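## Task

Take the green-capped tube out of the rack beside the window and seat it fully in a free well of the rack beside the door. Nothing new may be left on the floor, and no tube may touch the floor. Every other tube must finish fully seated in a rack, though it may be shifted to another well of its own rack. The glass breaks, failing the task, if a tube drops more than a few centimetres (about one well depth) or is knocked hard. At the end the gripper must have released and withdrawn. The robot must not topple or be left leaning. The result must hold without the robot supporting it.

## Robot and tools

ROBOT. A Hello Robot Stretch 3 with a single arm. It has a two-wheel base (0.33 m long, 0.34 m wide), a lift on a vertical mast, and a telescoping arm that reaches out to the robot's right. It has a wrist with yaw, pitch and roll and a two-finger gripper. The base cannot slide sideways, so to shift the gripper along the robot's forward axis you drive the base. Turns pivot about the point midway between the drive wheels, 0.05 m behind the front edge. Stowed, the robot sweeps a circle of radius 0.28 m when turning. An unfolded, level wrist reaches past that circle.

FRAMES. The base frame has its origin on the floor between the drive wheels, with x forward, y left and z up. The odometry frame is the base frame as it stood at scene start. hand_pose is reported in the base frame at the fingertip closing point. Heading is positive to the left, in the range -3.142 to 3.142.

execute_actions. Argument: actions, a list run in order. An empty list only returns the current state and images. Each action may have robot, steps and until. steps is 1 to 450 control steps at 30 per second; an action with only steps just waits. robot takes one of three forms:
- A single command object.
- A list of up to 8 commands executed one after another, which may include {"pause_s": s} with s at most 15.
- {"stop": true}, which brakes everything and clears the queue.
A command may contain base, joints and contact_limits. Their motions begin together and keep running after the call returns.

base holds exactly one key, and both are offsets from wherever the base is when that command starts:
- translate_m: metres, forward positive, |value| at most 1.
- rotate_rad: radians, counter-clockwise (left) positive, |value| at most 3.2.

joints is one object for the single arm and head. Each value is an absolute target, and joints you leave out keep their old targets:
- lift_m: arm height on the mast, 0 to 1.1 m.
- arm_m: extension, 0 to 0.52 m.
- wrist_yaw_rad: -1.345 to 4.42. 0 points along the arm, positive swings toward the front, 3.0 folds it over the base.
- wrist_pitch_rad: -1.57 to 0.451. 0 is level, negative tips the fingers down.
- wrist_roll_rad: -2.911 to 2.911. At 0 the fingers are side by side.
- gripper_m: -0.089 to 0.179, larger is wider. The real fingertip gap is smaller than this value, by about 0.007 near closed and 0.025 fully open.
- head_pan_rad: -3.953 to 1.73. 0 looks forward, positive turns left, -1.57 looks along the arm.
- head_tilt_rad: -1.53 to 0.419, negative looks down.

contact_limits {"arm_m": e} sets the motor effort (percent, 1 to 100) at which the arm halts with contact_stop. Smaller values are gentler.

until ends an action early once its conditions hold. {"robot": {"status": "ended"}} waits until nothing is moving and no queue runs. Fields can also be compared, for example "lift_m": [">", 0.3] or "arm_m_status": ["!=", "moving"]. {"any": {"status": "ended"}} fires when any one motion ends. If any number is out of range, the whole call is rejected and nothing runs.

A new command overrides at once: named joints retarget, and the rest of any older queue is discarded. In a queue, the next command starts only after the previous one ends "done". For the gripper and base, "off_target" also lets it continue. Any other ending drops the remainder.

zoom_image: camera (head_camera, nav_camera or wrist_camera) and region [x0, y0, x1, y1] in pixels of that camera's last image, at most 504x504. It returns an enlarged crop.

finished_scene: scene, the integer number of the current scene. It ends that scene for good, so call it only after all motion has stopped and the goal is stable.

RESULTS. Each result is a snapshot with an image from every camera.
- base_status shows progress, such as moving (translate_m done of goal). joint_goals and joint_status do the same per joint. Statuses are moving, done, off_target, contact_stop, time_out, stopped, not_commanded and torque_fault.
- measured_speeds gives current speeds.
- refusals, queue and queue_left describe refused goals and the latest queue. Lines starting refused:, dropped: or replaced: explain what happened.
- on_its_own appears when the robot changed a goal itself, a joint is slack or off, a motor strains at rest, or the base leans 3 degrees or more. Treat it as a warning.
- base_tilt gives lean in degrees (forward/right positive).
- motor_effort is percent effort, with the peak in brackets.
- lidar_m gives 12 distances, 30-degree sectors counter-clockwise from straight ahead, 0.17 m above the floor. It cannot see glass.
- wrist_depth_mm and head_depth_mm are 7x7 grids of depth in mm.
- base_odometry comes from the wheels only.

GRIPPING. To grip, command gripper_m below the object's width. To release, command at least 0.02 above where the pads touched. Neither the reading nor "done" proves you are holding something, so check the cameras.

SAFETY.
- Speed: the base is fast only when lift_m is below 0.30, arm_m is below 0.03 and wrist_yaw_rad is above 2.54. Otherwise it is slow.
- Self-collision: fold or unfold the wrist only with lift_m between 0.32 and 0.95, pitch -0.4 and roll near 0. Keep pitch at -0.5 or lower when yaw is below -0.4.
- Tipping: pushing into something rigid with the gripper above about 0.45 m, pushing again after a contact_stop, or driving while gripping or pressing on something fixed can tip the robot. If it leans, undo the last move in small steps and pull the gripper free. If it stays tipped, drop lift_m to about 0.2.
- Contact: a lift or arm that hits contact_stop goes slack until you command it again. Wrist, head and base have no such stop and keep pushing, and a strained wrist servo may cut out for 10 s.
- Glass: lower tubes gently, never release them high above a well, and never drive with the arm pressing on a rack.
- Objects: a loose object may occasionally be nudged by something.

Each tool is called after "Call:" as name(argument=value, ...) on one line, values as JSON.

## Session

Call:
execute_actions(actions=[])

Scene clock: 0.00 s.
robot.base_odometry: x=+0.000 y=+0.000 heading=+0.000 (m, m, rad; robot's odometry frame)
robot.turned_by_wheels: +0.000 (rad since the last result)
robot.turned_by_imu: +0.000 (rad since the last result)
robot.base_tilt: forward=-1.3 right=+0.8 (deg)
robot.lidar_m: 2.11 1.84 2.45 1.24 1.23 1.28 1.54 1.54 1.62 1.53 1.50 1.64
robot.head_depth_mm: 2078 2596 2578 2573 2537 2117 2024 / 2120 2889 2984 3015 2900 2321 2156 / 2107 2879 3002 3007 3049 2940 2142 / 2124 2724 2801 2861 2409 2850 2115 / 2136 2627 2666 2693 2363 2683 2138 / 2164 2489 2514 2559 2301 2583 2162 / 2149 2398 2385 2448 2082 2498 2115
robot.base_status: not_commanded
robot.joint_positions: lift_m=+0.486 arm_m=+0.002 wrist_yaw_rad=+2.866 wrist_pitch_rad=-0.399 wrist_roll_rad=-0.015 gripper_m=+0.037 head_pan_rad=-0.001 head_tilt_rad=-0.007
robot.joint_goals: lift_m=+0.486 arm_m=+0.002 wrist_yaw_rad=+2.866 wrist_pitch_rad=-0.399 wrist_roll_rad=-0.015 gripper_m=+0.037 head_pan_rad=-0.001 head_tilt_rad=-0.007
robot.joint_status: lift_m=not_commanded arm_m=not_commanded wrist_yaw_rad=not_commanded wrist_pitch_rad=not_commanded wrist_roll_rad=not_commanded gripper_m=not_commanded head_pan_rad=not_commanded head_tilt_rad=not_commanded
robot.measured_speeds: translate_m=+0.000 rotate_rad=+0.000 lift_m=+0.000 arm_m=+0.000 wrist_yaw_rad=+0.000 wrist_pitch_rad=+0.000 wrist_roll_rad=+0.000 head_pan_rad=+0.000 head_tilt_rad=+0.000
robot: refusals=0 queue=idle queue_left=0
robot.motor_effort: left_wheel=+0 right_wheel=+0 lift_m=+37 arm_m=+0 wrist_yaw_rad=+0 wrist_pitch_rad=+8 wrist_roll_rad=+1 gripper_m=+0 head_pan_rad=+1 head_tilt_rad=+3 (%)
robot.hand_pose: x=+0.0405 y=+0.0711 z=+0.5029 quat_wxyz=(+0.234, +0.701, +0.045, +0.673) (m; robot's base frame)
robot.wrist_depth_mm: - - - - - - - / - - - - - - - / - - - - - - - / - - - - - - - / - - 993 975 983 948 945 / 829 - 833 790 - 807 757 / 721 714 671 687 659 677 677
pictures: head_camera (sideways: a quarter turn clockwise sets it upright), nav_camera (sideways: a quarter turn counterclockwise sets it upright), wrist_camera
Images, in order (width x height): head_camera 896x504, nav_camera 672x504, wrist_camera 644x364.

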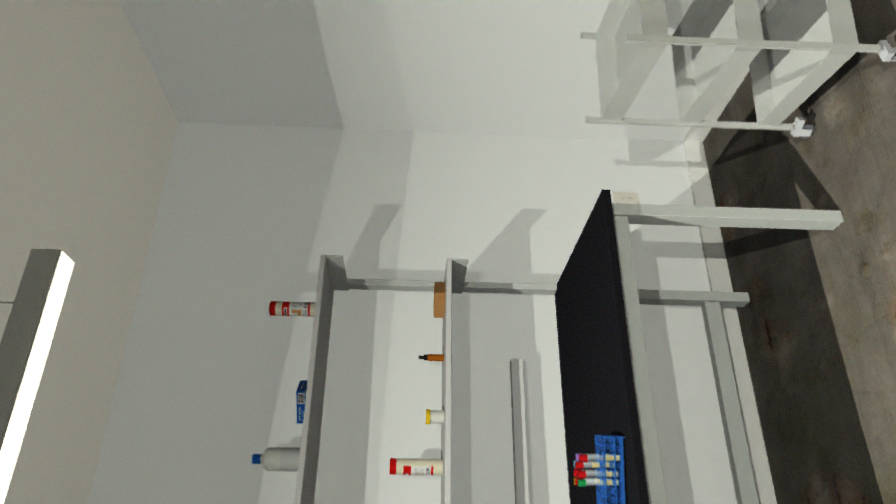

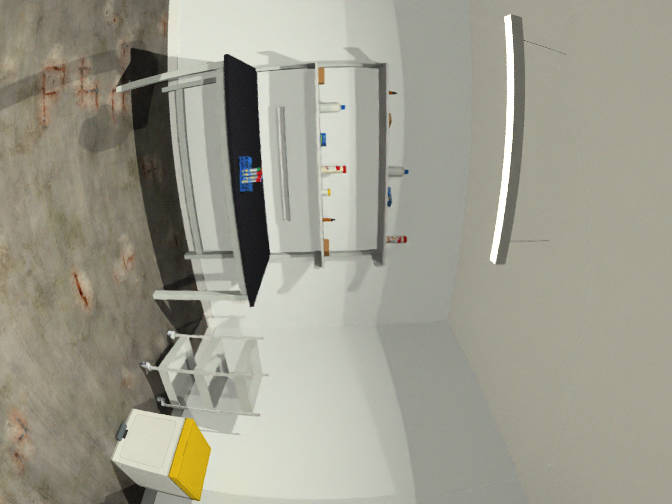

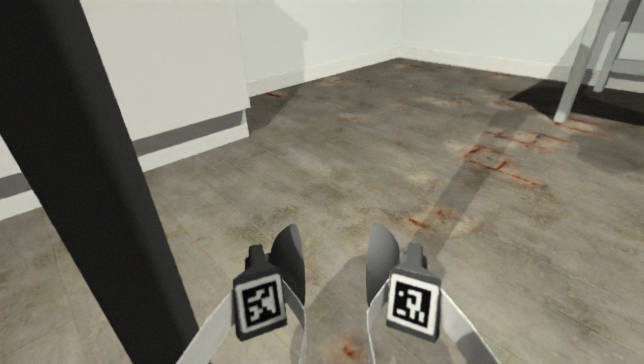

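Call:
execute_actions(actions=[{"robot":{"joints":{"head_pan_rad":0.45,"head_tilt_rad":-0.3,"lift_m":0.28,"wrist_yaw_rad":3.0}},"steps":450,"until":{"robot":{"status":"ended"}}}])

Scene clock: 3.77 s.
robot.base_odometry: x=+0.000 y=+0.000 heading=+0.000 (m, m, rad; robot's odometry frame)
robot.turned_by_wheels: +0.000 (rad since the last result)
robot.turned_by_imu: -0.001 (rad since the last result)
robot.base_tilt: forward=-1.3 right=+0.8 (deg)
robot.lidar_m: 2.11 1.83 2.45 1.25 1.23 1.29 1.54 1.54 1.62 1.53 1.50 1.64
robot.head_depth_mm: 2237 2392 2541 2285 2692 1934 1543 / 2219 2350 2487 2240 2584 1917 1530 / 2214 2314 2484 2217 2619 1915 1533 / 2203 2323 2459 2197 2565 1910 1511 / 2187 2306 2484 2150 2562 1917 1514 / 2209 2324 2491 2584 2428 1893 1506 / 2227 2338 2481 2681 2522 1894 1496
robot.base_status: not_commanded
robot.joint_positions: lift_m=+0.280 arm_m=+0.002 wrist_yaw_rad=+2.998 wrist_pitch_rad=-0.399 wrist_roll_rad=-0.015 gripper_m=+0.037 head_pan_rad=+0.443 head_tilt_rad=-0.296
robot.joint_goals: lift_m=+0.280 arm_m=+0.002 wrist_yaw_rad=+3.000 wrist_pitch_rad=-0.399 wrist_roll_rad=-0.015 gripper_m=+0.037 head_pan_rad=+0.450 head_tilt_rad=-0.300
robot.joint_status: lift_m=done arm_m=not_commanded wrist_yaw_rad=done wrist_pitch_rad=not_commanded wrist_roll_rad=not_commanded gripper_m=not_commanded head_pan_rad=done head_tilt_rad=done
robot.measured_speeds: translate_m=+0.000 rotate_rad=+0.000 lift_m=+0.000 arm_m=+0.000 wrist_yaw_rad=+0.000 wrist_pitch_rad=+0.000 wrist_roll_rad=+0.000 head_pan_rad=+0.000 head_tilt_rad=+0.000
robot: refusals=0 queue=done queue_left=0
robot.motor_effort: left_wheel=+0(0) right_wheel=+0(1) lift_m=+22(32) arm_m=+1(1) wrist_yaw_rad=+2(5) wrist_pitch_rad=+8(8) wrist_roll_rad=+0(1) gripper_m=-1(0) head_pan_rad=+5(33) head_tilt_rad=-1(20) (%)
robot.hand_pose: x=+0.0112 y=+0.0773 z=+0.2974 quat_wxyz=(+0.189, +0.696, +0.092, +0.687) (m; robot's base frame)
robot.wrist_depth_mm: 910 - - - - - - / 948 - - - - - - / - - - - - - - / 878 854 836 804 798 773 764 / 674 650 651 649 649 608 625 / 556 546 - 537 - 522 522 / 475 501 - - 439 446 441
pictures: head_camera (sideways: a quarter turn clockwise sets it upright), nav_camera (sideways: a quarter turn counterclockwise sets it upright), wrist_camera
Images, in order (width x height): head_camera 896x504, nav_camera 672x504, wrist_camera 644x364.

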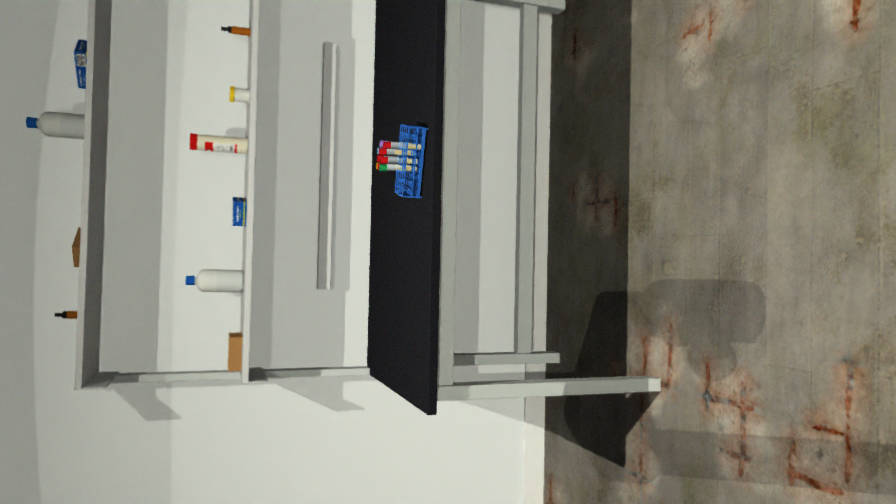

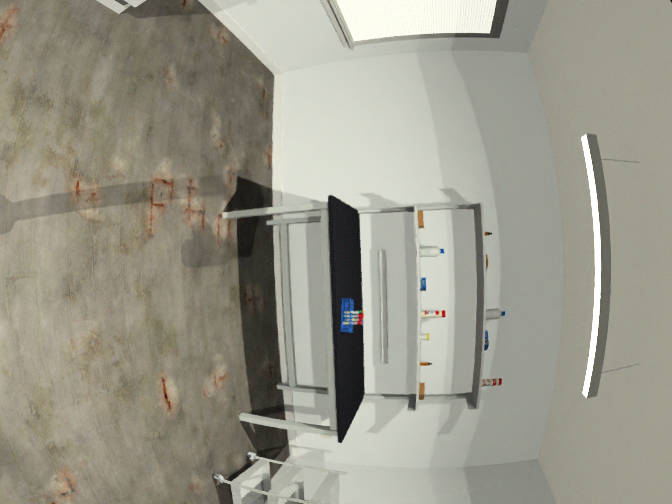

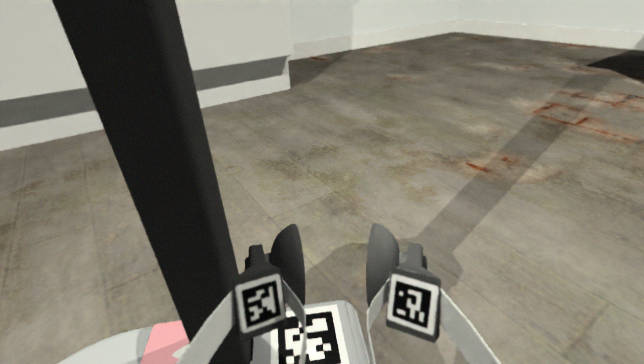

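Call:
zoom_image(camera="head_camera", region=[360, 115, 450, 205])

Region (360, 115, 450, 205) of head_camera's 896x504 image, scaled by 5.600, with more detail than that image has.

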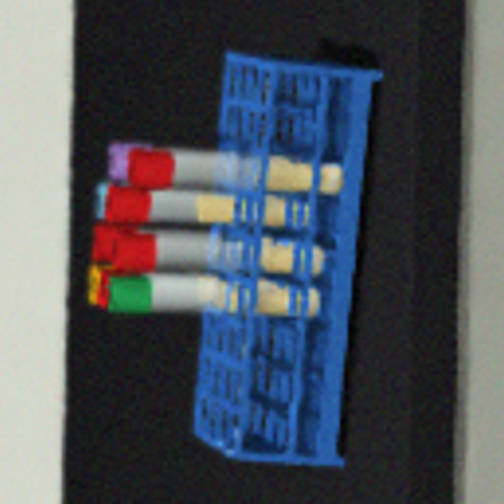

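Call:
execute_actions(actions=[{"robot":[{"base":{"rotate_rad":0.656},"joints":{"head_pan_rad":-0.6,"head_tilt_rad":-0.6}},{"base":{"translate_m":1.0}},{"base":{"translate_m":0.58},"joints":{"lift_m":0.82}},{"base":{"rotate_rad":0.594},"joints":{"wrist_yaw_rad":0.0,"head_pan_rad":-1.45,"gripper_m":0.045}},{"joints":{"wrist_pitch_rad":0.02,"wrist_roll_rad":0.0}}],"steps":450,"until":{"robot":{"status":"ended"}}},{"steps":450,"until":{"robot":{"status":"ended"}}}])

Scene clock: 34.03 s.
robot.base_odometry: x=+1.252 y=+0.964 heading=+1.250 (m, m, rad; robot's odometry frame)
robot.turned_by_wheels: +1.250 (rad since the last result)
robot.turned_by_imu: +1.243 (rad since the last result)
robot.base_tilt: forward=-1.2 right=+0.9 (deg)
robot.lidar_m: 1.20 1.53 1.53 1.26 1.85 3.10 2.14 1.67 1.40 1.05 0.91 0.26
robot.head_depth_mm: 1359 1549 1248 790 730 1399 1299 / 1250 1425 1247 919 749 633 - / 1153 1272 1244 915 748 633 - / 1032 1180 1232 909 719 596 544 / 726 1094 1177 903 718 594 511 / 849 1034 1126 902 715 593 508 / 814 970 1060 897 712 593 505
robot.base_status: done (rotate_rad +0.5939 of +0.5940)
robot.joint_positions: lift_m=+0.820 arm_m=+0.002 wrist_yaw_rad=+0.002 wrist_pitch_rad=-0.002 wrist_roll_rad=-0.006 gripper_m=+0.045 head_pan_rad=-1.443 head_tilt_rad=-0.593
robot.joint_goals: lift_m=+0.820 arm_m=+0.002 wrist_yaw_rad=+0.000 wrist_pitch_rad=+0.020 wrist_roll_rad=+0.000 gripper_m=+0.045 head_pan_rad=-1.450 head_tilt_rad=-0.600
robot.joint_status: lift_m=done arm_m=not_commanded wrist_yaw_rad=done wrist_pitch_rad=done wrist_roll_rad=done gripper_m=done head_pan_rad=done head_tilt_rad=done
robot.measured_speeds: translate_m=+0.000 rotate_rad=+0.000 lift_m=+0.000 arm_m=+0.000 wrist_yaw_rad=+0.000 wrist_pitch_rad=+0.000 wrist_roll_rad=+0.000 head_pan_rad=+0.000 head_tilt_rad=+0.000
robot: refusals=0 queue=done queue_left=0
robot.motor_effort: left_wheel=-2(9) right_wheel=+1(7) lift_m=+50(49) arm_m=+0(0) wrist_yaw_rad=-2(6) wrist_pitch_rad=+12(12) wrist_roll_rad=+3(3) gripper_m=-1(43) head_pan_rad=-3(44) head_tilt_rad=-3(21) (%)
robot.hand_pose: x=-0.0209 y=-0.4033 z=+0.9337 quat_wxyz=(+0.709, +0.002, -0.705, +0.000) (m; robot's base frame)
robot.wrist_depth_mm: 630 623 650 851 - - - / 696 772 949 - - - - / 670 804 959 - - - - / 662 771 951 - - - - / 715 801 801 793 723 738 805 / 540 538 551 514 454 456 984 / 402 396 371 381 363 378 -
pictures: head_camera (sideways: a quarter turn clockwise sets it upright), nav_camera (sideways: a quarter turn counterclockwise sets it upright), wrist_camera
Images, in order (width x height): head_camera 896x504, nav_camera 672x504, wrist_camera 644x364.

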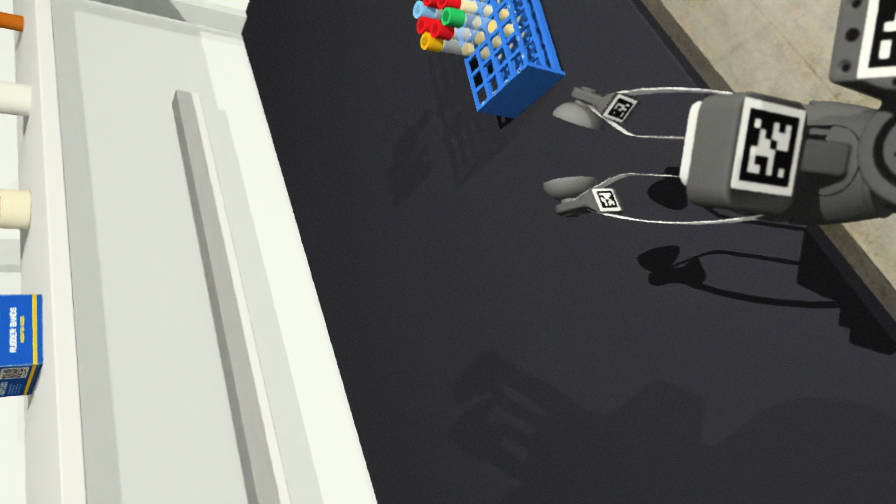

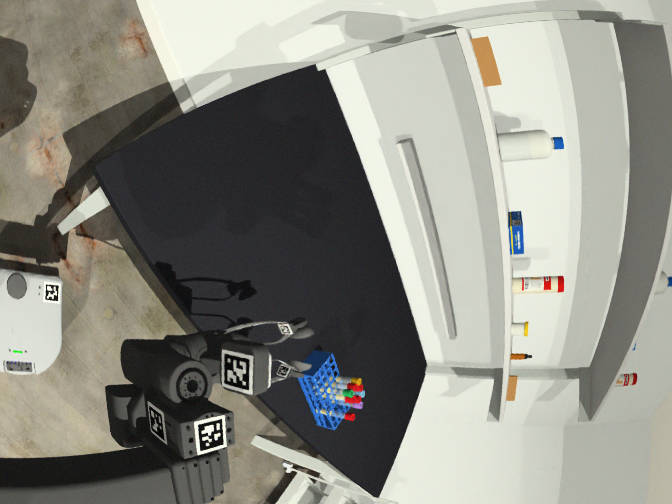

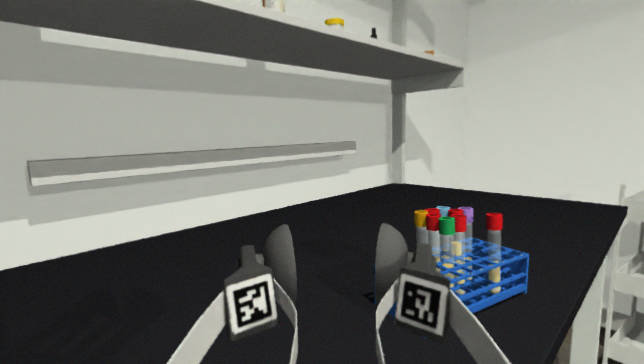

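Call:
zoom_image(camera="wrist_camera", region=[390, 190, 550, 320])

Region (390, 190, 550, 320) of wrist_camera's 644x364 image, scaled by 3.150; it fills the top 410 rows of this view, and the rest is white.

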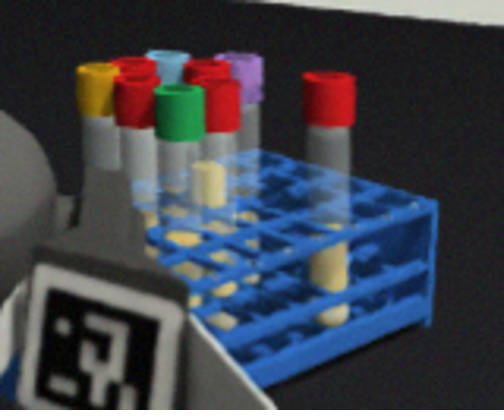

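Call:
execute_actions(actions=[{"robot":[{"base":{"rotate_rad":-0.219},"joints":{"lift_m":0.775,"gripper_m":0.031,"head_pan_rad":-1.6,"head_tilt_rad":-0.6}},{"joints":{"arm_m":0.21}}],"steps":450,"until":{"robot":{"status":"ended"}}}])

Call:
zoom_image(camera="wrist_camera", region=[250, 180, 430, 340])

Scene clock: 46.47 s.
robot.base_odometry: x=+1.252 y=+0.964 heading=+1.031 (m, m, rad; robot's odometry frame)
robot.turned_by_wheels: -0.219 (rad since the last result)
robot.turned_by_imu: -0.218 (rad since the last result)
robot.base_tilt: forward=-1.3 right=+0.8 (deg)
robot.lidar_m: 1.09 1.54 1.53 1.26 1.36 2.99 2.45 1.84 1.40 1.24 0.94 0.26
robot.head_depth_mm: 1925 2093 1321 1911 1771 1510 - / 2039 2202 1252 993 - - 1243 / 1949 2177 1234 865 - 1377 1237 / 1487 1785 1233 813 - 1375 1237 / 1434 1580 1224 902 718 611 1209 / 1263 1380 1211 904 717 592 529 / 1130 1206 1211 895 715 593 507
robot.base_status: done (rotate_rad -0.2189 of -0.2190)
robot.joint_positions: lift_m=+0.775 arm_m=+0.210 wrist_yaw_rad=+0.001 wrist_pitch_rad=+0.000 wrist_roll_rad=-0.005 gripper_m=+0.031 head_pan_rad=-1.593 head_tilt_rad=-0.593
robot.joint_goals: lift_m=+0.775 arm_m=+0.210 wrist_yaw_rad=+0.000 wrist_pitch_rad=+0.020 wrist_roll_rad=+0.000 gripper_m=+0.031 head_pan_rad=-1.600 head_tilt_rad=-0.600
robot.joint_status: lift_m=done arm_m=done wrist_yaw_rad=done wrist_pitch_rad=done wrist_roll_rad=done gripper_m=done head_pan_rad=done head_tilt_rad=done
robot.measured_speeds: translate_m=+0.000 rotate_rad=+0.000 lift_m=+0.000 arm_m=+0.000 wrist_yaw_rad=+0.000 wrist_pitch_rad=+0.000 wrist_roll_rad=+0.000 head_pan_rad=+0.000 head_tilt_rad=+0.000
robot: refusals=0 queue=done queue_left=0
robot.motor_effort: left_wheel=+2(7) right_wheel=-3(6) lift_m=+22(45) arm_m=+6(5) wrist_yaw_rad=-1(3) wrist_pitch_rad=+11(12) wrist_roll_rad=+2(3) gripper_m=-1(60) head_pan_rad=-3(19) head_tilt_rad=-2(1) (%)
robot.hand_pose: x=-0.0212 y=-0.6109 z=+0.8900 quat_wxyz=(+0.709, +0.001, -0.705, +0.000) (m; robot's base frame)
robot.wrist_depth_mm: 650 752 812 - - - - / 675 791 - - - - - / 639 784 - - - - - / 672 833 - - - - - / 628 655 652 255 600 603 - / 442 431 425 289 307 431 - / 326 322 257 232 270 335 -
pictures: head_camera (sideways: a quarter turn clockwise sets it upright), nav_camera (sideways: a quarter turn counterclockwise sets it upright), wrist_camera
Images, in order (width x height): head_camera 896x504, nav_camera 672x504, wrist_camera 644x364.

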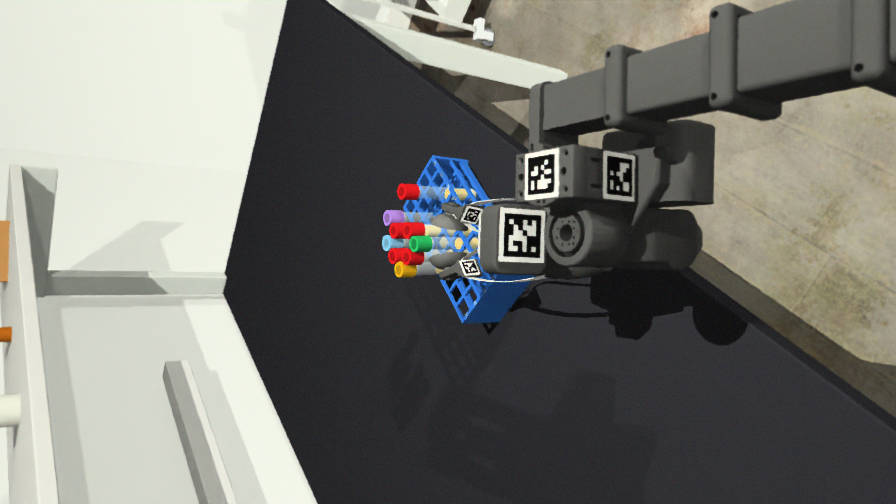

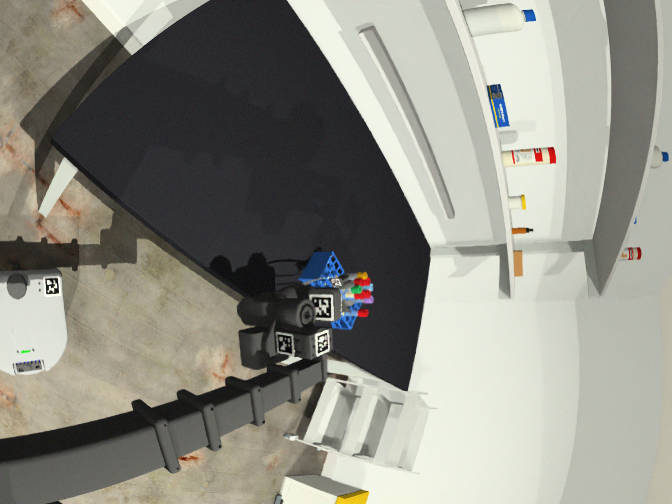

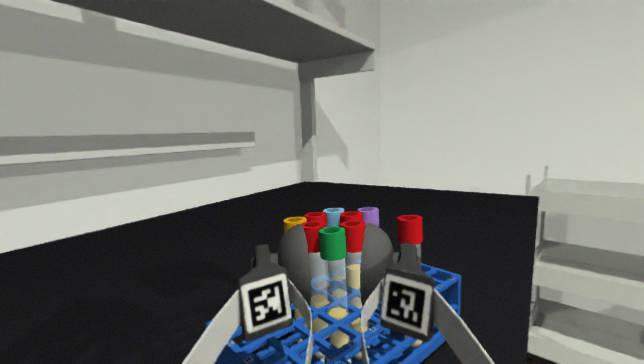

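Region (250, 180, 430, 340) of wrist_camera's 644x364 image, scaled by 2.800.

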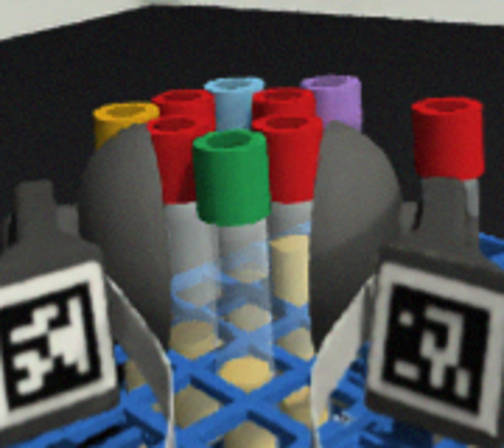

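Call:
execute_actions(actions=[])

Scene clock: 54.10 s.
robot.base_odometry: x=+1.252 y=+0.964 heading=+1.031 (m, m, rad; robot's odometry frame)
robot.turned_by_wheels: +0.000 (rad since the last result)
robot.turned_by_imu: +0.000 (rad since the last result)
robot.base_tilt: forward=-1.3 right=+0.9 (deg)
robot.lidar_m: 1.08 1.54 1.53 1.26 1.36 2.99 2.44 1.84 1.40 1.24 0.93 0.26
robot.head_depth_mm: 1941 2099 1336 1929 1777 1521 - / 2017 2232 1253 996 - - 1246 / 1977 2195 1229 863 - 1386 1235 / 1486 1810 1236 815 - 1385 1242 / 1436 1576 1230 900 717 611 1215 / 1260 1384 1212 897 714 593 529 / 1127 1214 1197 901 711 592 506
robot.base_status: done (rotate_rad -0.2189 of -0.2190)
robot.joint_positions: lift_m=+0.775 arm_m=+0.210 wrist_yaw_rad=+0.001 wrist_pitch_rad=+0.000 wrist_roll_rad=-0.005 gripper_m=+0.031 head_pan_rad=-1.593 head_tilt_rad=-0.593
robot.joint_goals: lift_m=+0.775 arm_m=+0.210 wrist_yaw_rad=+0.000 wrist_pitch_rad=+0.020 wrist_roll_rad=+0.000 gripper_m=+0.031 head_pan_rad=-1.600 head_tilt_rad=-0.600
robot.joint_status: lift_m=done arm_m=done wrist_yaw_rad=done wrist_pitch_rad=done wrist_roll_rad=done gripper_m=done head_pan_rad=done head_tilt_rad=done
robot.measured_speeds: translate_m=+0.000 rotate_rad=+0.000 lift_m=+0.000 arm_m=+0.000 wrist_yaw_rad=+0.000 wrist_pitch_rad=+0.000 wrist_roll_rad=+0.000 head_pan_rad=+0.000 head_tilt_rad=+0.000
robot: refusals=0 queue=done queue_left=0
robot.motor_effort: left_wheel=+2(2) right_wheel=-3(3) lift_m=+22(22) arm_m=+6(6) wrist_yaw_rad=-1(1) wrist_pitch_rad=+11(11) wrist_roll_rad=+2(2) gripper_m=+0(1) head_pan_rad=-3(3) head_tilt_rad=-2(2) (%)
robot.hand_pose: x=-0.0212 y=-0.6109 z=+0.8900 quat_wxyz=(+0.709, +0.001, -0.705, +0.000) (m; robot's base frame)
robot.wrist_depth_mm: 649 743 781 - - - - / 659 814 - - - - - / 640 821 - - - - - / 661 828 - - - - - / 632 674 652 255 607 614 - / 445 435 425 288 305 436 - / 323 322 256 229 268 336 -
pictures: head_camera (sideways: a quarter turn clockwise sets it upright), nav_camera (sideways: a quarter turn counterclockwise sets it upright), wrist_camera
Images, in order (width x height): head_camera 896x504, nav_camera 672x504, wrist_camera 644x364.

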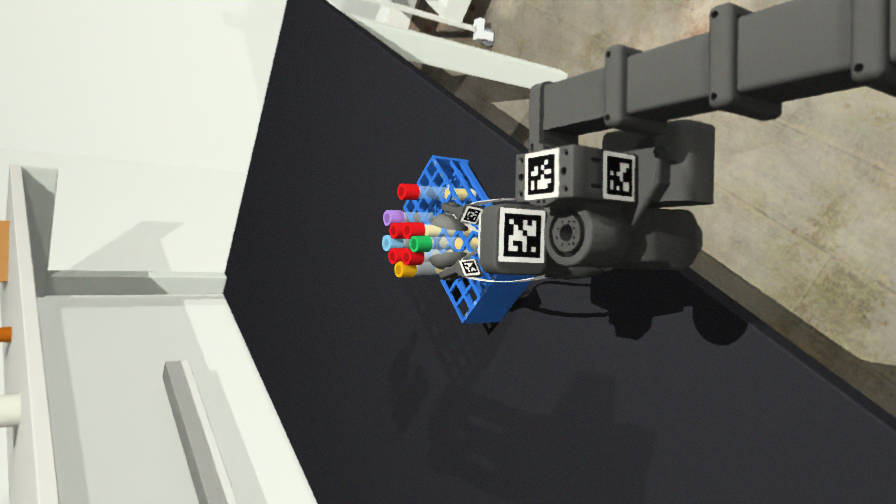

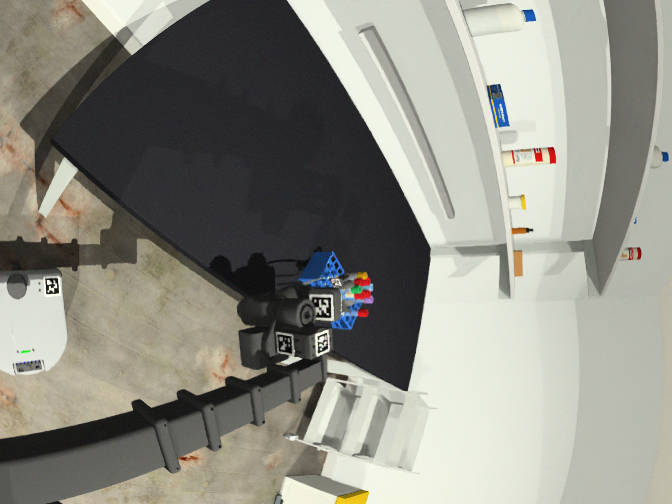

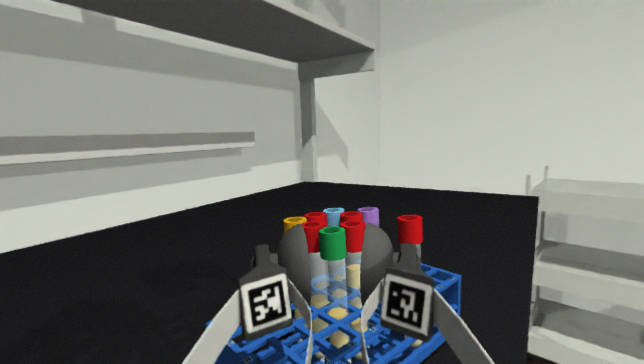

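Call:
execute_actions(actions=[{"robot":{"joints":{"lift_m":0.762,"arm_m":0.245}},"steps":200,"until":{"robot":{"status":"ended"}}}])

Call:
zoom_image(camera="wrist_camera", region=[250, 180, 430, 340])

Scene clock: 56.10 s.
robot.base_odometry: x=+1.252 y=+0.964 heading=+1.031 (m, m, rad; robot's odometry frame)
robot.turned_by_wheels: +0.000 (rad since the last result)
robot.turned_by_imu: +0.000 (rad since the last result)
robot.base_tilt: forward=-1.1 right=+0.8 (deg)
robot.lidar_m: 1.09 1.53 1.53 1.26 1.37 2.98 2.45 1.84 1.40 1.24 0.94 0.26
robot.head_depth_mm: 1927 2091 1329 1904 1780 1502 - / 2033 2196 1245 994 - - 1239 / 1947 2195 1238 863 - 1408 1239 / 1491 1814 1229 809 - 1388 1243 / 1439 1575 1227 906 715 610 1213 / 1256 1371 1215 901 716 594 529 / 1123 1203 1203 894 714 592 506
robot.base_status: done (rotate_rad -0.2189 of -0.2190)
robot.joint_positions: lift_m=+0.762 arm_m=+0.245 wrist_yaw_rad=+0.001 wrist_pitch_rad=+0.000 wrist_roll_rad=-0.005 gripper_m=+0.031 head_pan_rad=-1.593 head_tilt_rad=-0.593
robot.joint_goals: lift_m=+0.762 arm_m=+0.245 wrist_yaw_rad=+0.000 wrist_pitch_rad=+0.020 wrist_roll_rad=+0.000 gripper_m=+0.031 head_pan_rad=-1.600 head_tilt_rad=-0.600
robot.joint_status: lift_m=done arm_m=done wrist_yaw_rad=done wrist_pitch_rad=done wrist_roll_rad=done gripper_m=done head_pan_rad=done head_tilt_rad=done
robot.measured_speeds: translate_m=+0.000 rotate_rad=+0.000 lift_m=+0.000 arm_m=+0.000 wrist_yaw_rad=+0.000 wrist_pitch_rad=+0.000 wrist_roll_rad=+0.000 head_pan_rad=+0.000 head_tilt_rad=+0.000
robot: refusals=0 queue=done queue_left=0
robot.motor_effort: left_wheel=+2(2) right_wheel=-2(3) lift_m=+22(22) arm_m=+6(9) wrist_yaw_rad=-1(1) wrist_pitch_rad=+11(11) wrist_roll_rad=+2(2) gripper_m=+0(1) head_pan_rad=-3(3) head_tilt_rad=-2(2) (%)
robot.hand_pose: x=-0.0212 y=-0.6459 z=+0.8770 quat_wxyz=(+0.709, +0.001, -0.705, +0.000) (m; robot's base frame)
robot.wrist_depth_mm: 635 758 838 983 - - - / 662 779 - - - - - / 619 774 971 - - - - / 639 807 - - - - - / 618 619 602 208 507 556 - / 413 403 395 262 277 374 - / 301 298 204 209 224 283 -
pictures: head_camera (sideways: a quarter turn clockwise sets it upright), nav_camera (sideways: a quarter turn counterclockwise sets it upright), wrist_camera
Images, in order (width x height): head_camera 896x504, nav_camera 672x504, wrist_camera 644x364.

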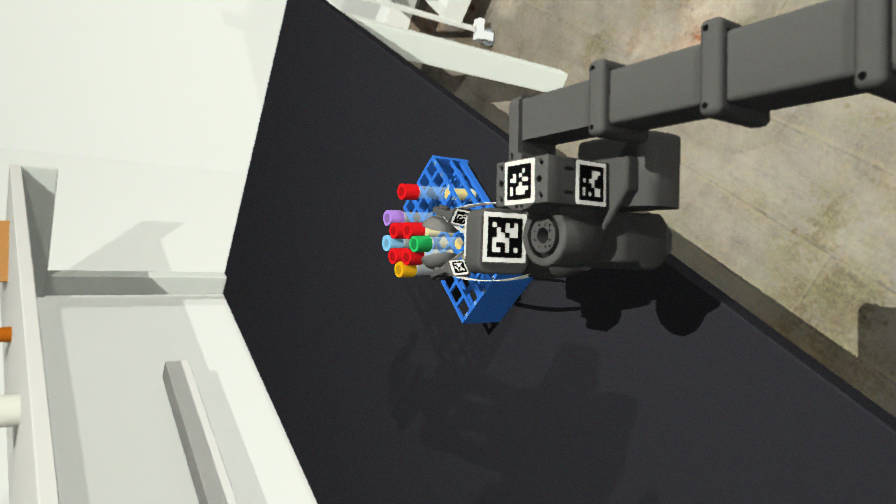

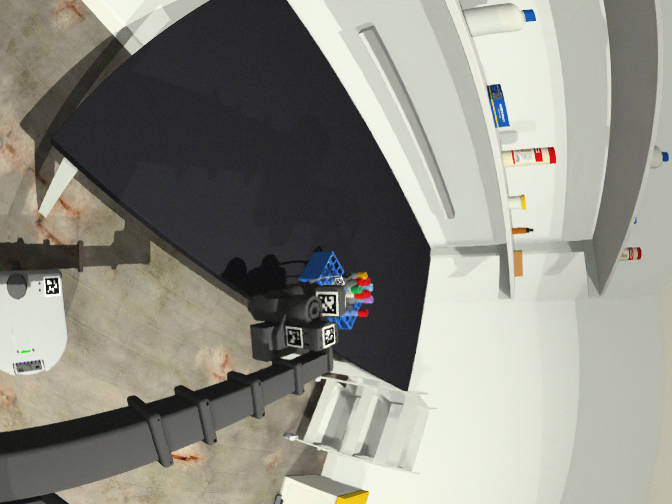

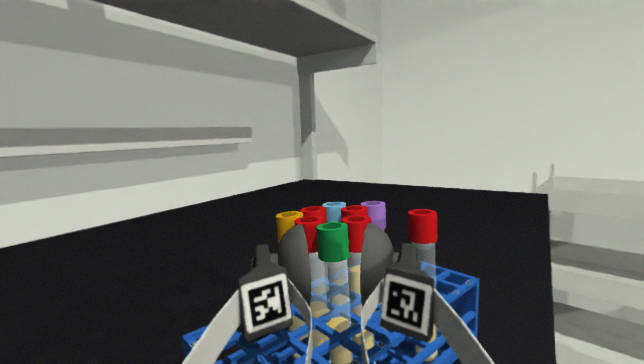

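Region (250, 180, 430, 340) of wrist_camera's 644x364 image, scaled by 2.800.

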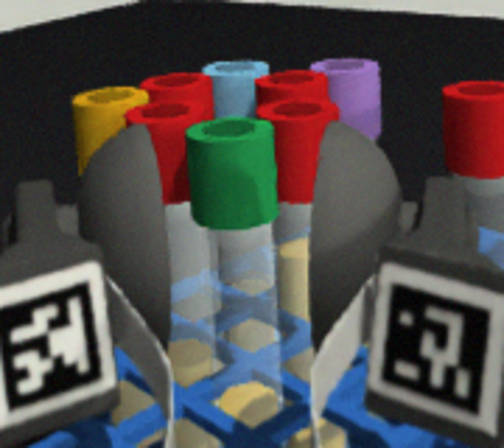

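Call:
execute_actions(actions=[{"robot":{"joints":{"arm_m":0.268}},"steps":200,"until":{"robot":{"status":"ended"}}}])

Call:
zoom_image(camera="wrist_camera", region=[250, 180, 430, 340])

Scene clock: 59.47 s.
robot.base_odometry: x=+1.252 y=+0.964 heading=+1.031 (m, m, rad; robot's odometry frame)
robot.turned_by_wheels: +0.000 (rad since the last result)
robot.turned_by_imu: +0.000 (rad since the last result)
robot.base_tilt: forward=-1.2 right=+0.9 (deg)
robot.lidar_m: 1.08 1.54 1.53 1.26 1.37 2.98 2.45 1.83 1.40 1.24 0.93 0.26
robot.head_depth_mm: 1923 2106 1324 1894 1763 1505 - / 2040 2203 1251 997 - - 1242 / 1974 2218 1239 891 - 1425 1246 / 1488 1807 1228 806 - 1380 1247 / 1437 1572 1221 904 718 610 1209 / 1258 1373 1219 901 716 592 530 / 1129 1209 1200 892 710 593 506
robot.base_status: done (rotate_rad -0.2189 of -0.2190)
robot.joint_positions: lift_m=+0.762 arm_m=+0.268 wrist_yaw_rad=+0.001 wrist_pitch_rad=+0.000 wrist_roll_rad=-0.005 gripper_m=+0.031 head_pan_rad=-1.593 head_tilt_rad=-0.593
robot.joint_goals: lift_m=+0.762 arm_m=+0.268 wrist_yaw_rad=+0.000 wrist_pitch_rad=+0.020 wrist_roll_rad=+0.000 gripper_m=+0.031 head_pan_rad=-1.600 head_tilt_rad=-0.600
robot.joint_status: lift_m=done arm_m=done wrist_yaw_rad=done wrist_pitch_rad=done wrist_roll_rad=done gripper_m=done head_pan_rad=done head_tilt_rad=done
robot.measured_speeds: translate_m=+0.000 rotate_rad=+0.000 lift_m=+0.000 arm_m=+0.000 wrist_yaw_rad=+0.000 wrist_pitch_rad=+0.000 wrist_roll_rad=+0.000 head_pan_rad=+0.000 head_tilt_rad=+0.000
robot: refusals=0 queue=done queue_left=0
robot.motor_effort: left_wheel=+2(2) right_wheel=-2(3) lift_m=+23(22) arm_m=+6(7) wrist_yaw_rad=+0(1) wrist_pitch_rad=+11(11) wrist_roll_rad=+2(2) gripper_m=+0(0) head_pan_rad=-3(4) head_tilt_rad=-2(2) (%)
robot.hand_pose: x=-0.0212 y=-0.6688 z=+0.8770 quat_wxyz=(+0.709, +0.001, -0.705, +0.000) (m; robot's base frame)
robot.wrist_depth_mm: 629 728 827 943 - - - / 633 770 - - - - - / 595 750 943 - - - - / 648 795 - - - - - / 615 621 616 203 470 554 - / 408 404 394 228 270 370 - / 300 298 279 196 210 281 -
pictures: head_camera (sideways: a quarter turn clockwise sets it upright), nav_camera (sideways: a quarter turn counterclockwise sets it upright), wrist_camera
Images, in order (width x height): head_camera 896x504, nav_camera 672x504, wrist_camera 644x364.

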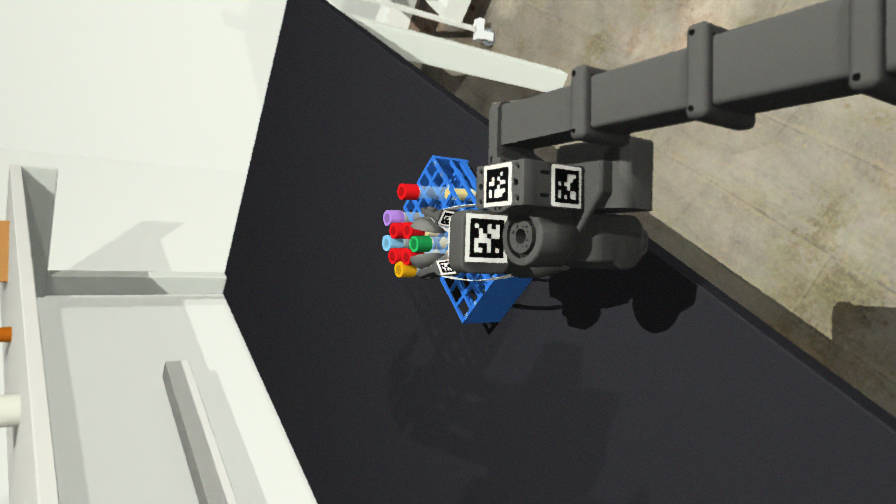

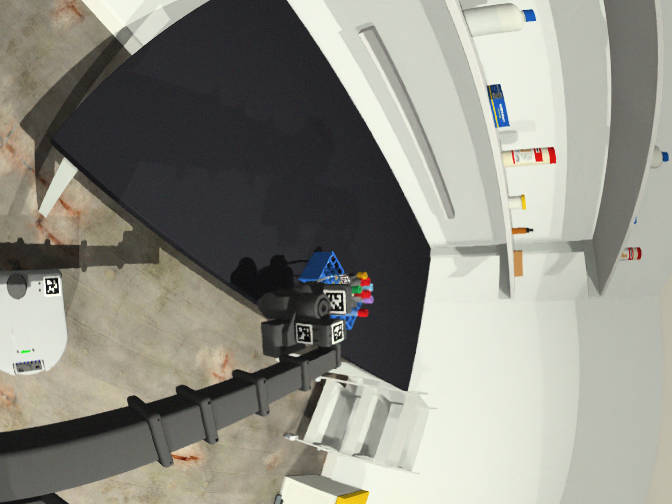

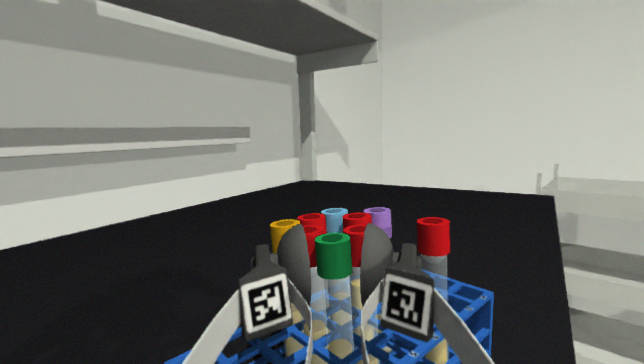

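Region (250, 180, 430, 340) of wrist_camera's 644x364 image, scaled by 2.800.

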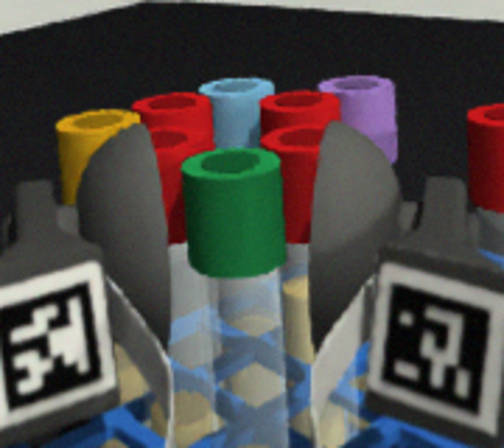

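Call:
execute_actions(actions=[{"robot":[{"joints":{"lift_m":0.758},"base":{"translate_m":0.002}},{"joints":{"arm_m":0.279}}],"steps":200,"until":{"robot":{"status":"ended"}}}])

Call:
zoom_image(camera="wrist_camera", region=[250, 180, 430, 340])

Scene clock: 62.13 s.
robot.base_odometry: x=+1.253 y=+0.965 heading=+1.031 (m, m, rad; robot's odometry frame)
robot.turned_by_wheels: +0.000 (rad since the last result)
robot.turned_by_imu: +0.000 (rad since the last result)
robot.base_tilt: forward=-1.2 right=+0.9 (deg)
robot.lidar_m: 1.08 1.54 1.53 1.26 1.36 2.99 2.45 1.84 1.40 1.24 0.94 0.26
robot.head_depth_mm: 1954 2095 1318 1925 1765 1512 - / 2042 2207 1254 999 - - 1244 / 1966 2209 1241 896 - 1452 1242 / 1481 1797 1233 801 - 1378 1236 / 1432 1571 1223 899 718 610 1210 / 1253 1379 1210 898 716 594 528 / 1123 1201 1212 892 712 591 507
robot.base_status: done (translate_m +0.0020 of +0.0020)
robot.joint_positions: lift_m=+0.758 arm_m=+0.279 wrist_yaw_rad=-0.002 wrist_pitch_rad=+0.000 wrist_roll_rad=-0.005 gripper_m=+0.031 head_pan_rad=-1.593 head_tilt_rad=-0.593
robot.joint_goals: lift_m=+0.758 arm_m=+0.279 wrist_yaw_rad=+0.000 wrist_pitch_rad=+0.020 wrist_roll_rad=+0.000 gripper_m=+0.031 head_pan_rad=-1.600 head_tilt_rad=-0.600
robot.joint_status: lift_m=done arm_m=done wrist_yaw_rad=done wrist_pitch_rad=done wrist_roll_rad=done gripper_m=done head_pan_rad=done head_tilt_rad=done
robot.measured_speeds: translate_m=+0.000 rotate_rad=+0.000 lift_m=+0.000 arm_m=+0.000 wrist_yaw_rad=+0.000 wrist_pitch_rad=+0.000 wrist_roll_rad=+0.000 head_pan_rad=+0.000 head_tilt_rad=+0.000
robot: refusals=0 queue=done queue_left=0
robot.motor_effort: left_wheel=+1(6) right_wheel=-1(5) lift_m=+23(21) arm_m=+7(8) wrist_yaw_rad=+3(4) wrist_pitch_rad=+11(11) wrist_roll_rad=+2(2) gripper_m=-1(1) head_pan_rad=-3(2) head_tilt_rad=-2(2) (%)
robot.hand_pose: x=-0.0221 y=-0.6798 z=+0.8731 quat_wxyz=(+0.709, -0.001, -0.705, -0.001) (m; robot's base frame)
robot.wrist_depth_mm: 615 743 872 921 - - - / 623 763 990 - - - - / 599 721 972 - - - - / 653 781 971 - - - - / 620 598 591 187 463 538 - / 400 397 393 228 262 359 - / 296 292 213 193 186 260 -
pictures: head_camera (sideways: a quarter turn clockwise sets it upright), nav_camera (sideways: a quarter turn counterclockwise sets it upright), wrist_camera
Images, in order (width x height): head_camera 896x504, nav_camera 672x504, wrist_camera 644x364.

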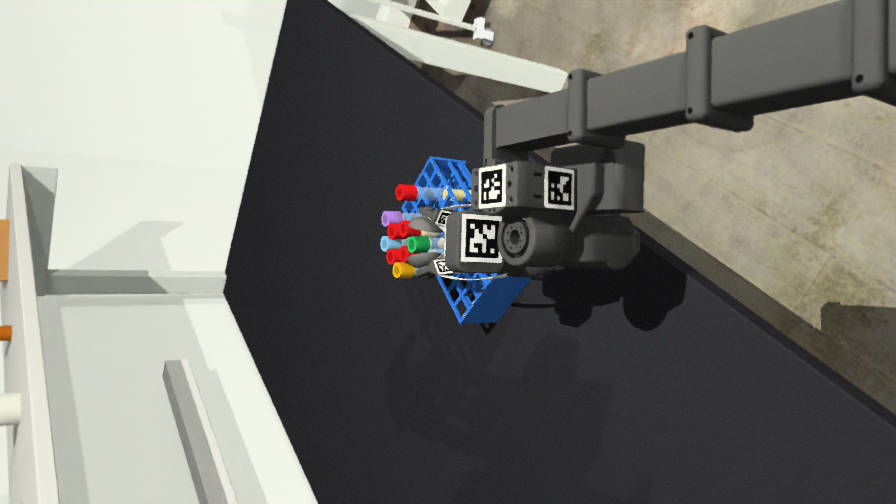

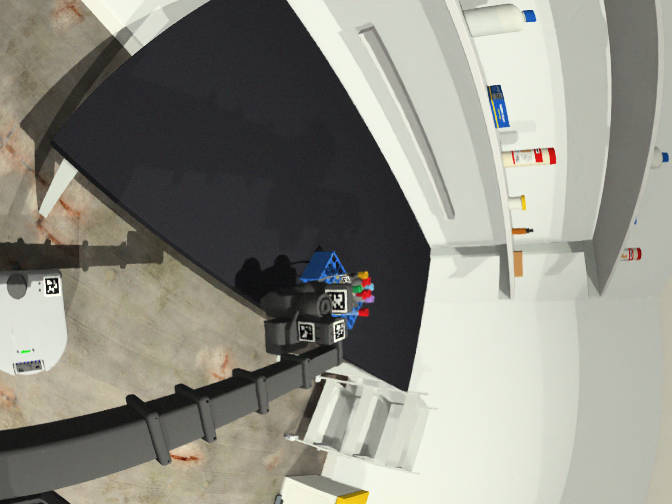

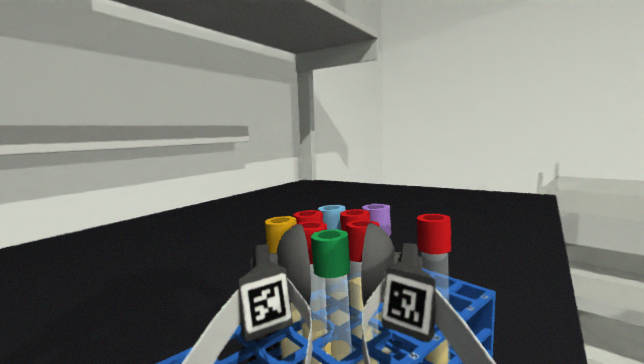

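Region (250, 180, 430, 340) of wrist_camera's 644x364 image, scaled by 2.800.

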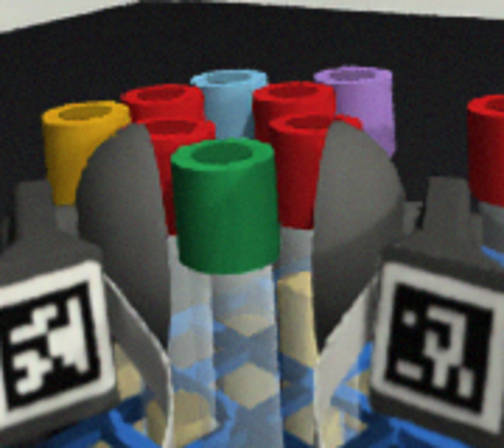

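Call:
execute_actions(actions=[{"robot":{"joints":{"gripper_m":0.002}},"steps":60,"until":{"robot":{"status":"ended"}}},{"steps":10}])

Call:
zoom_image(camera="wrist_camera", region=[250, 180, 430, 340])

Scene clock: 64.70 s.
robot.base_odometry: x=+1.253 y=+0.965 heading=+1.031 (m, m, rad; robot's odometry frame)
robot.turned_by_wheels: +0.000 (rad since the last result)
robot.turned_by_imu: +0.000 (rad since the last result)
robot.base_tilt: forward=-1.3 right=+0.9 (deg)
robot.lidar_m: 1.08 1.53 1.53 1.26 1.36 2.98 2.44 1.83 1.40 1.24 0.93 0.26
robot.head_depth_mm: 1942 2092 1321 1924 1752 1491 - / 2058 2231 1239 996 - - 1244 / 1984 2193 1242 897 - 1459 1237 / 1492 1809 1232 797 - 1386 1241 / 1433 1586 1225 905 719 610 1212 / 1250 1374 1216 897 713 594 528 / 1126 1201 1203 893 711 592 506
robot.base_status: done (translate_m +0.0020 of +0.0020)
robot.joint_positions: lift_m=+0.758 arm_m=+0.279 wrist_yaw_rad=-0.002 wrist_pitch_rad=+0.000 wrist_roll_rad=-0.005 gripper_m=+0.002 head_pan_rad=-1.593 head_tilt_rad=-0.593
robot.joint_goals: lift_m=+0.758 arm_m=+0.279 wrist_yaw_rad=+0.000 wrist_pitch_rad=+0.020 wrist_roll_rad=+0.000 gripper_m=+0.002 head_pan_rad=-1.600 head_tilt_rad=-0.600
robot.joint_status: lift_m=done arm_m=done wrist_yaw_rad=done wrist_pitch_rad=done wrist_roll_rad=done gripper_m=done head_pan_rad=done head_tilt_rad=done
robot.measured_speeds: translate_m=+0.000 rotate_rad=+0.000 lift_m=+0.000 arm_m=+0.000 wrist_yaw_rad=+0.000 wrist_pitch_rad=+0.000 wrist_roll_rad=+0.000 head_pan_rad=+0.000 head_tilt_rad=+0.000
robot: refusals=0 queue=done queue_left=0
robot.motor_effort: left_wheel=+1(2) right_wheel=-1(2) lift_m=+22(22) arm_m=+6(7) wrist_yaw_rad=+3(3) wrist_pitch_rad=+11(11) wrist_roll_rad=+2(2) gripper_m=-5(80) head_pan_rad=-3(3) head_tilt_rad=-2(1) (%)
robot.hand_pose: x=-0.0220 y=-0.6798 z=+0.8731 quat_wxyz=(+0.709, -0.001, -0.705, -0.001) (m; robot's base frame)
robot.wrist_depth_mm: 628 759 867 944 - - - / 628 756 - - - - - / 587 732 976 - - - - / 661 782 975 - - - - / 611 600 593 195 461 549 - / 407 390 384 - 260 363 - / 298 287 259 189 208 261 -
pictures: head_camera (sideways: a quarter turn clockwise sets it upright), nav_camera (sideways: a quarter turn counterclockwise sets it upright), wrist_camera
Images, in order (width x height): head_camera 896x504, nav_camera 672x504, wrist_camera 644x364.

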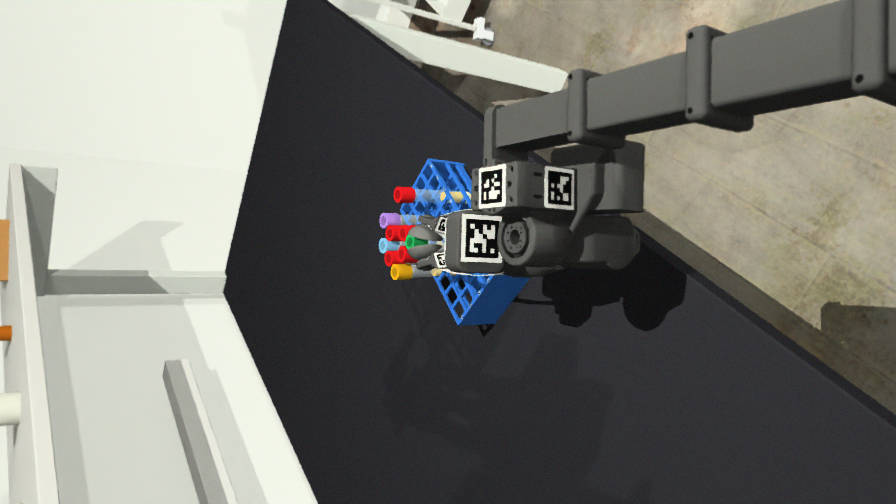

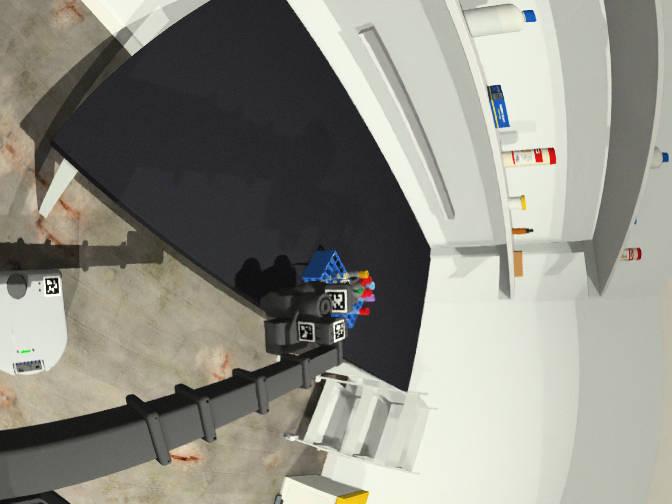

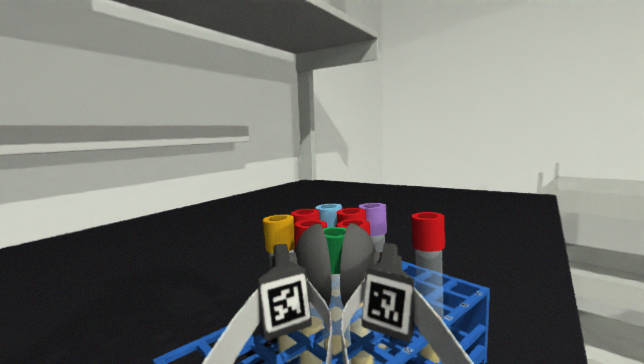

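Region (250, 180, 430, 340) of wrist_camera's 644x364 image, scaled by 2.800.

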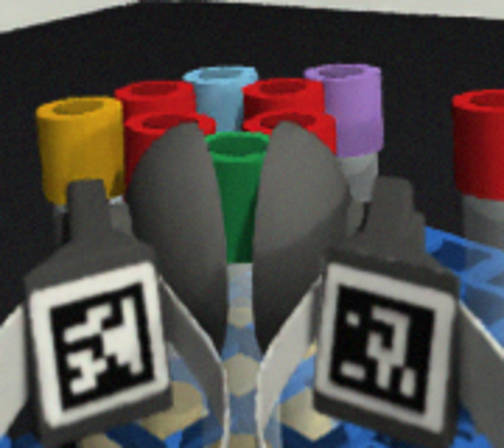

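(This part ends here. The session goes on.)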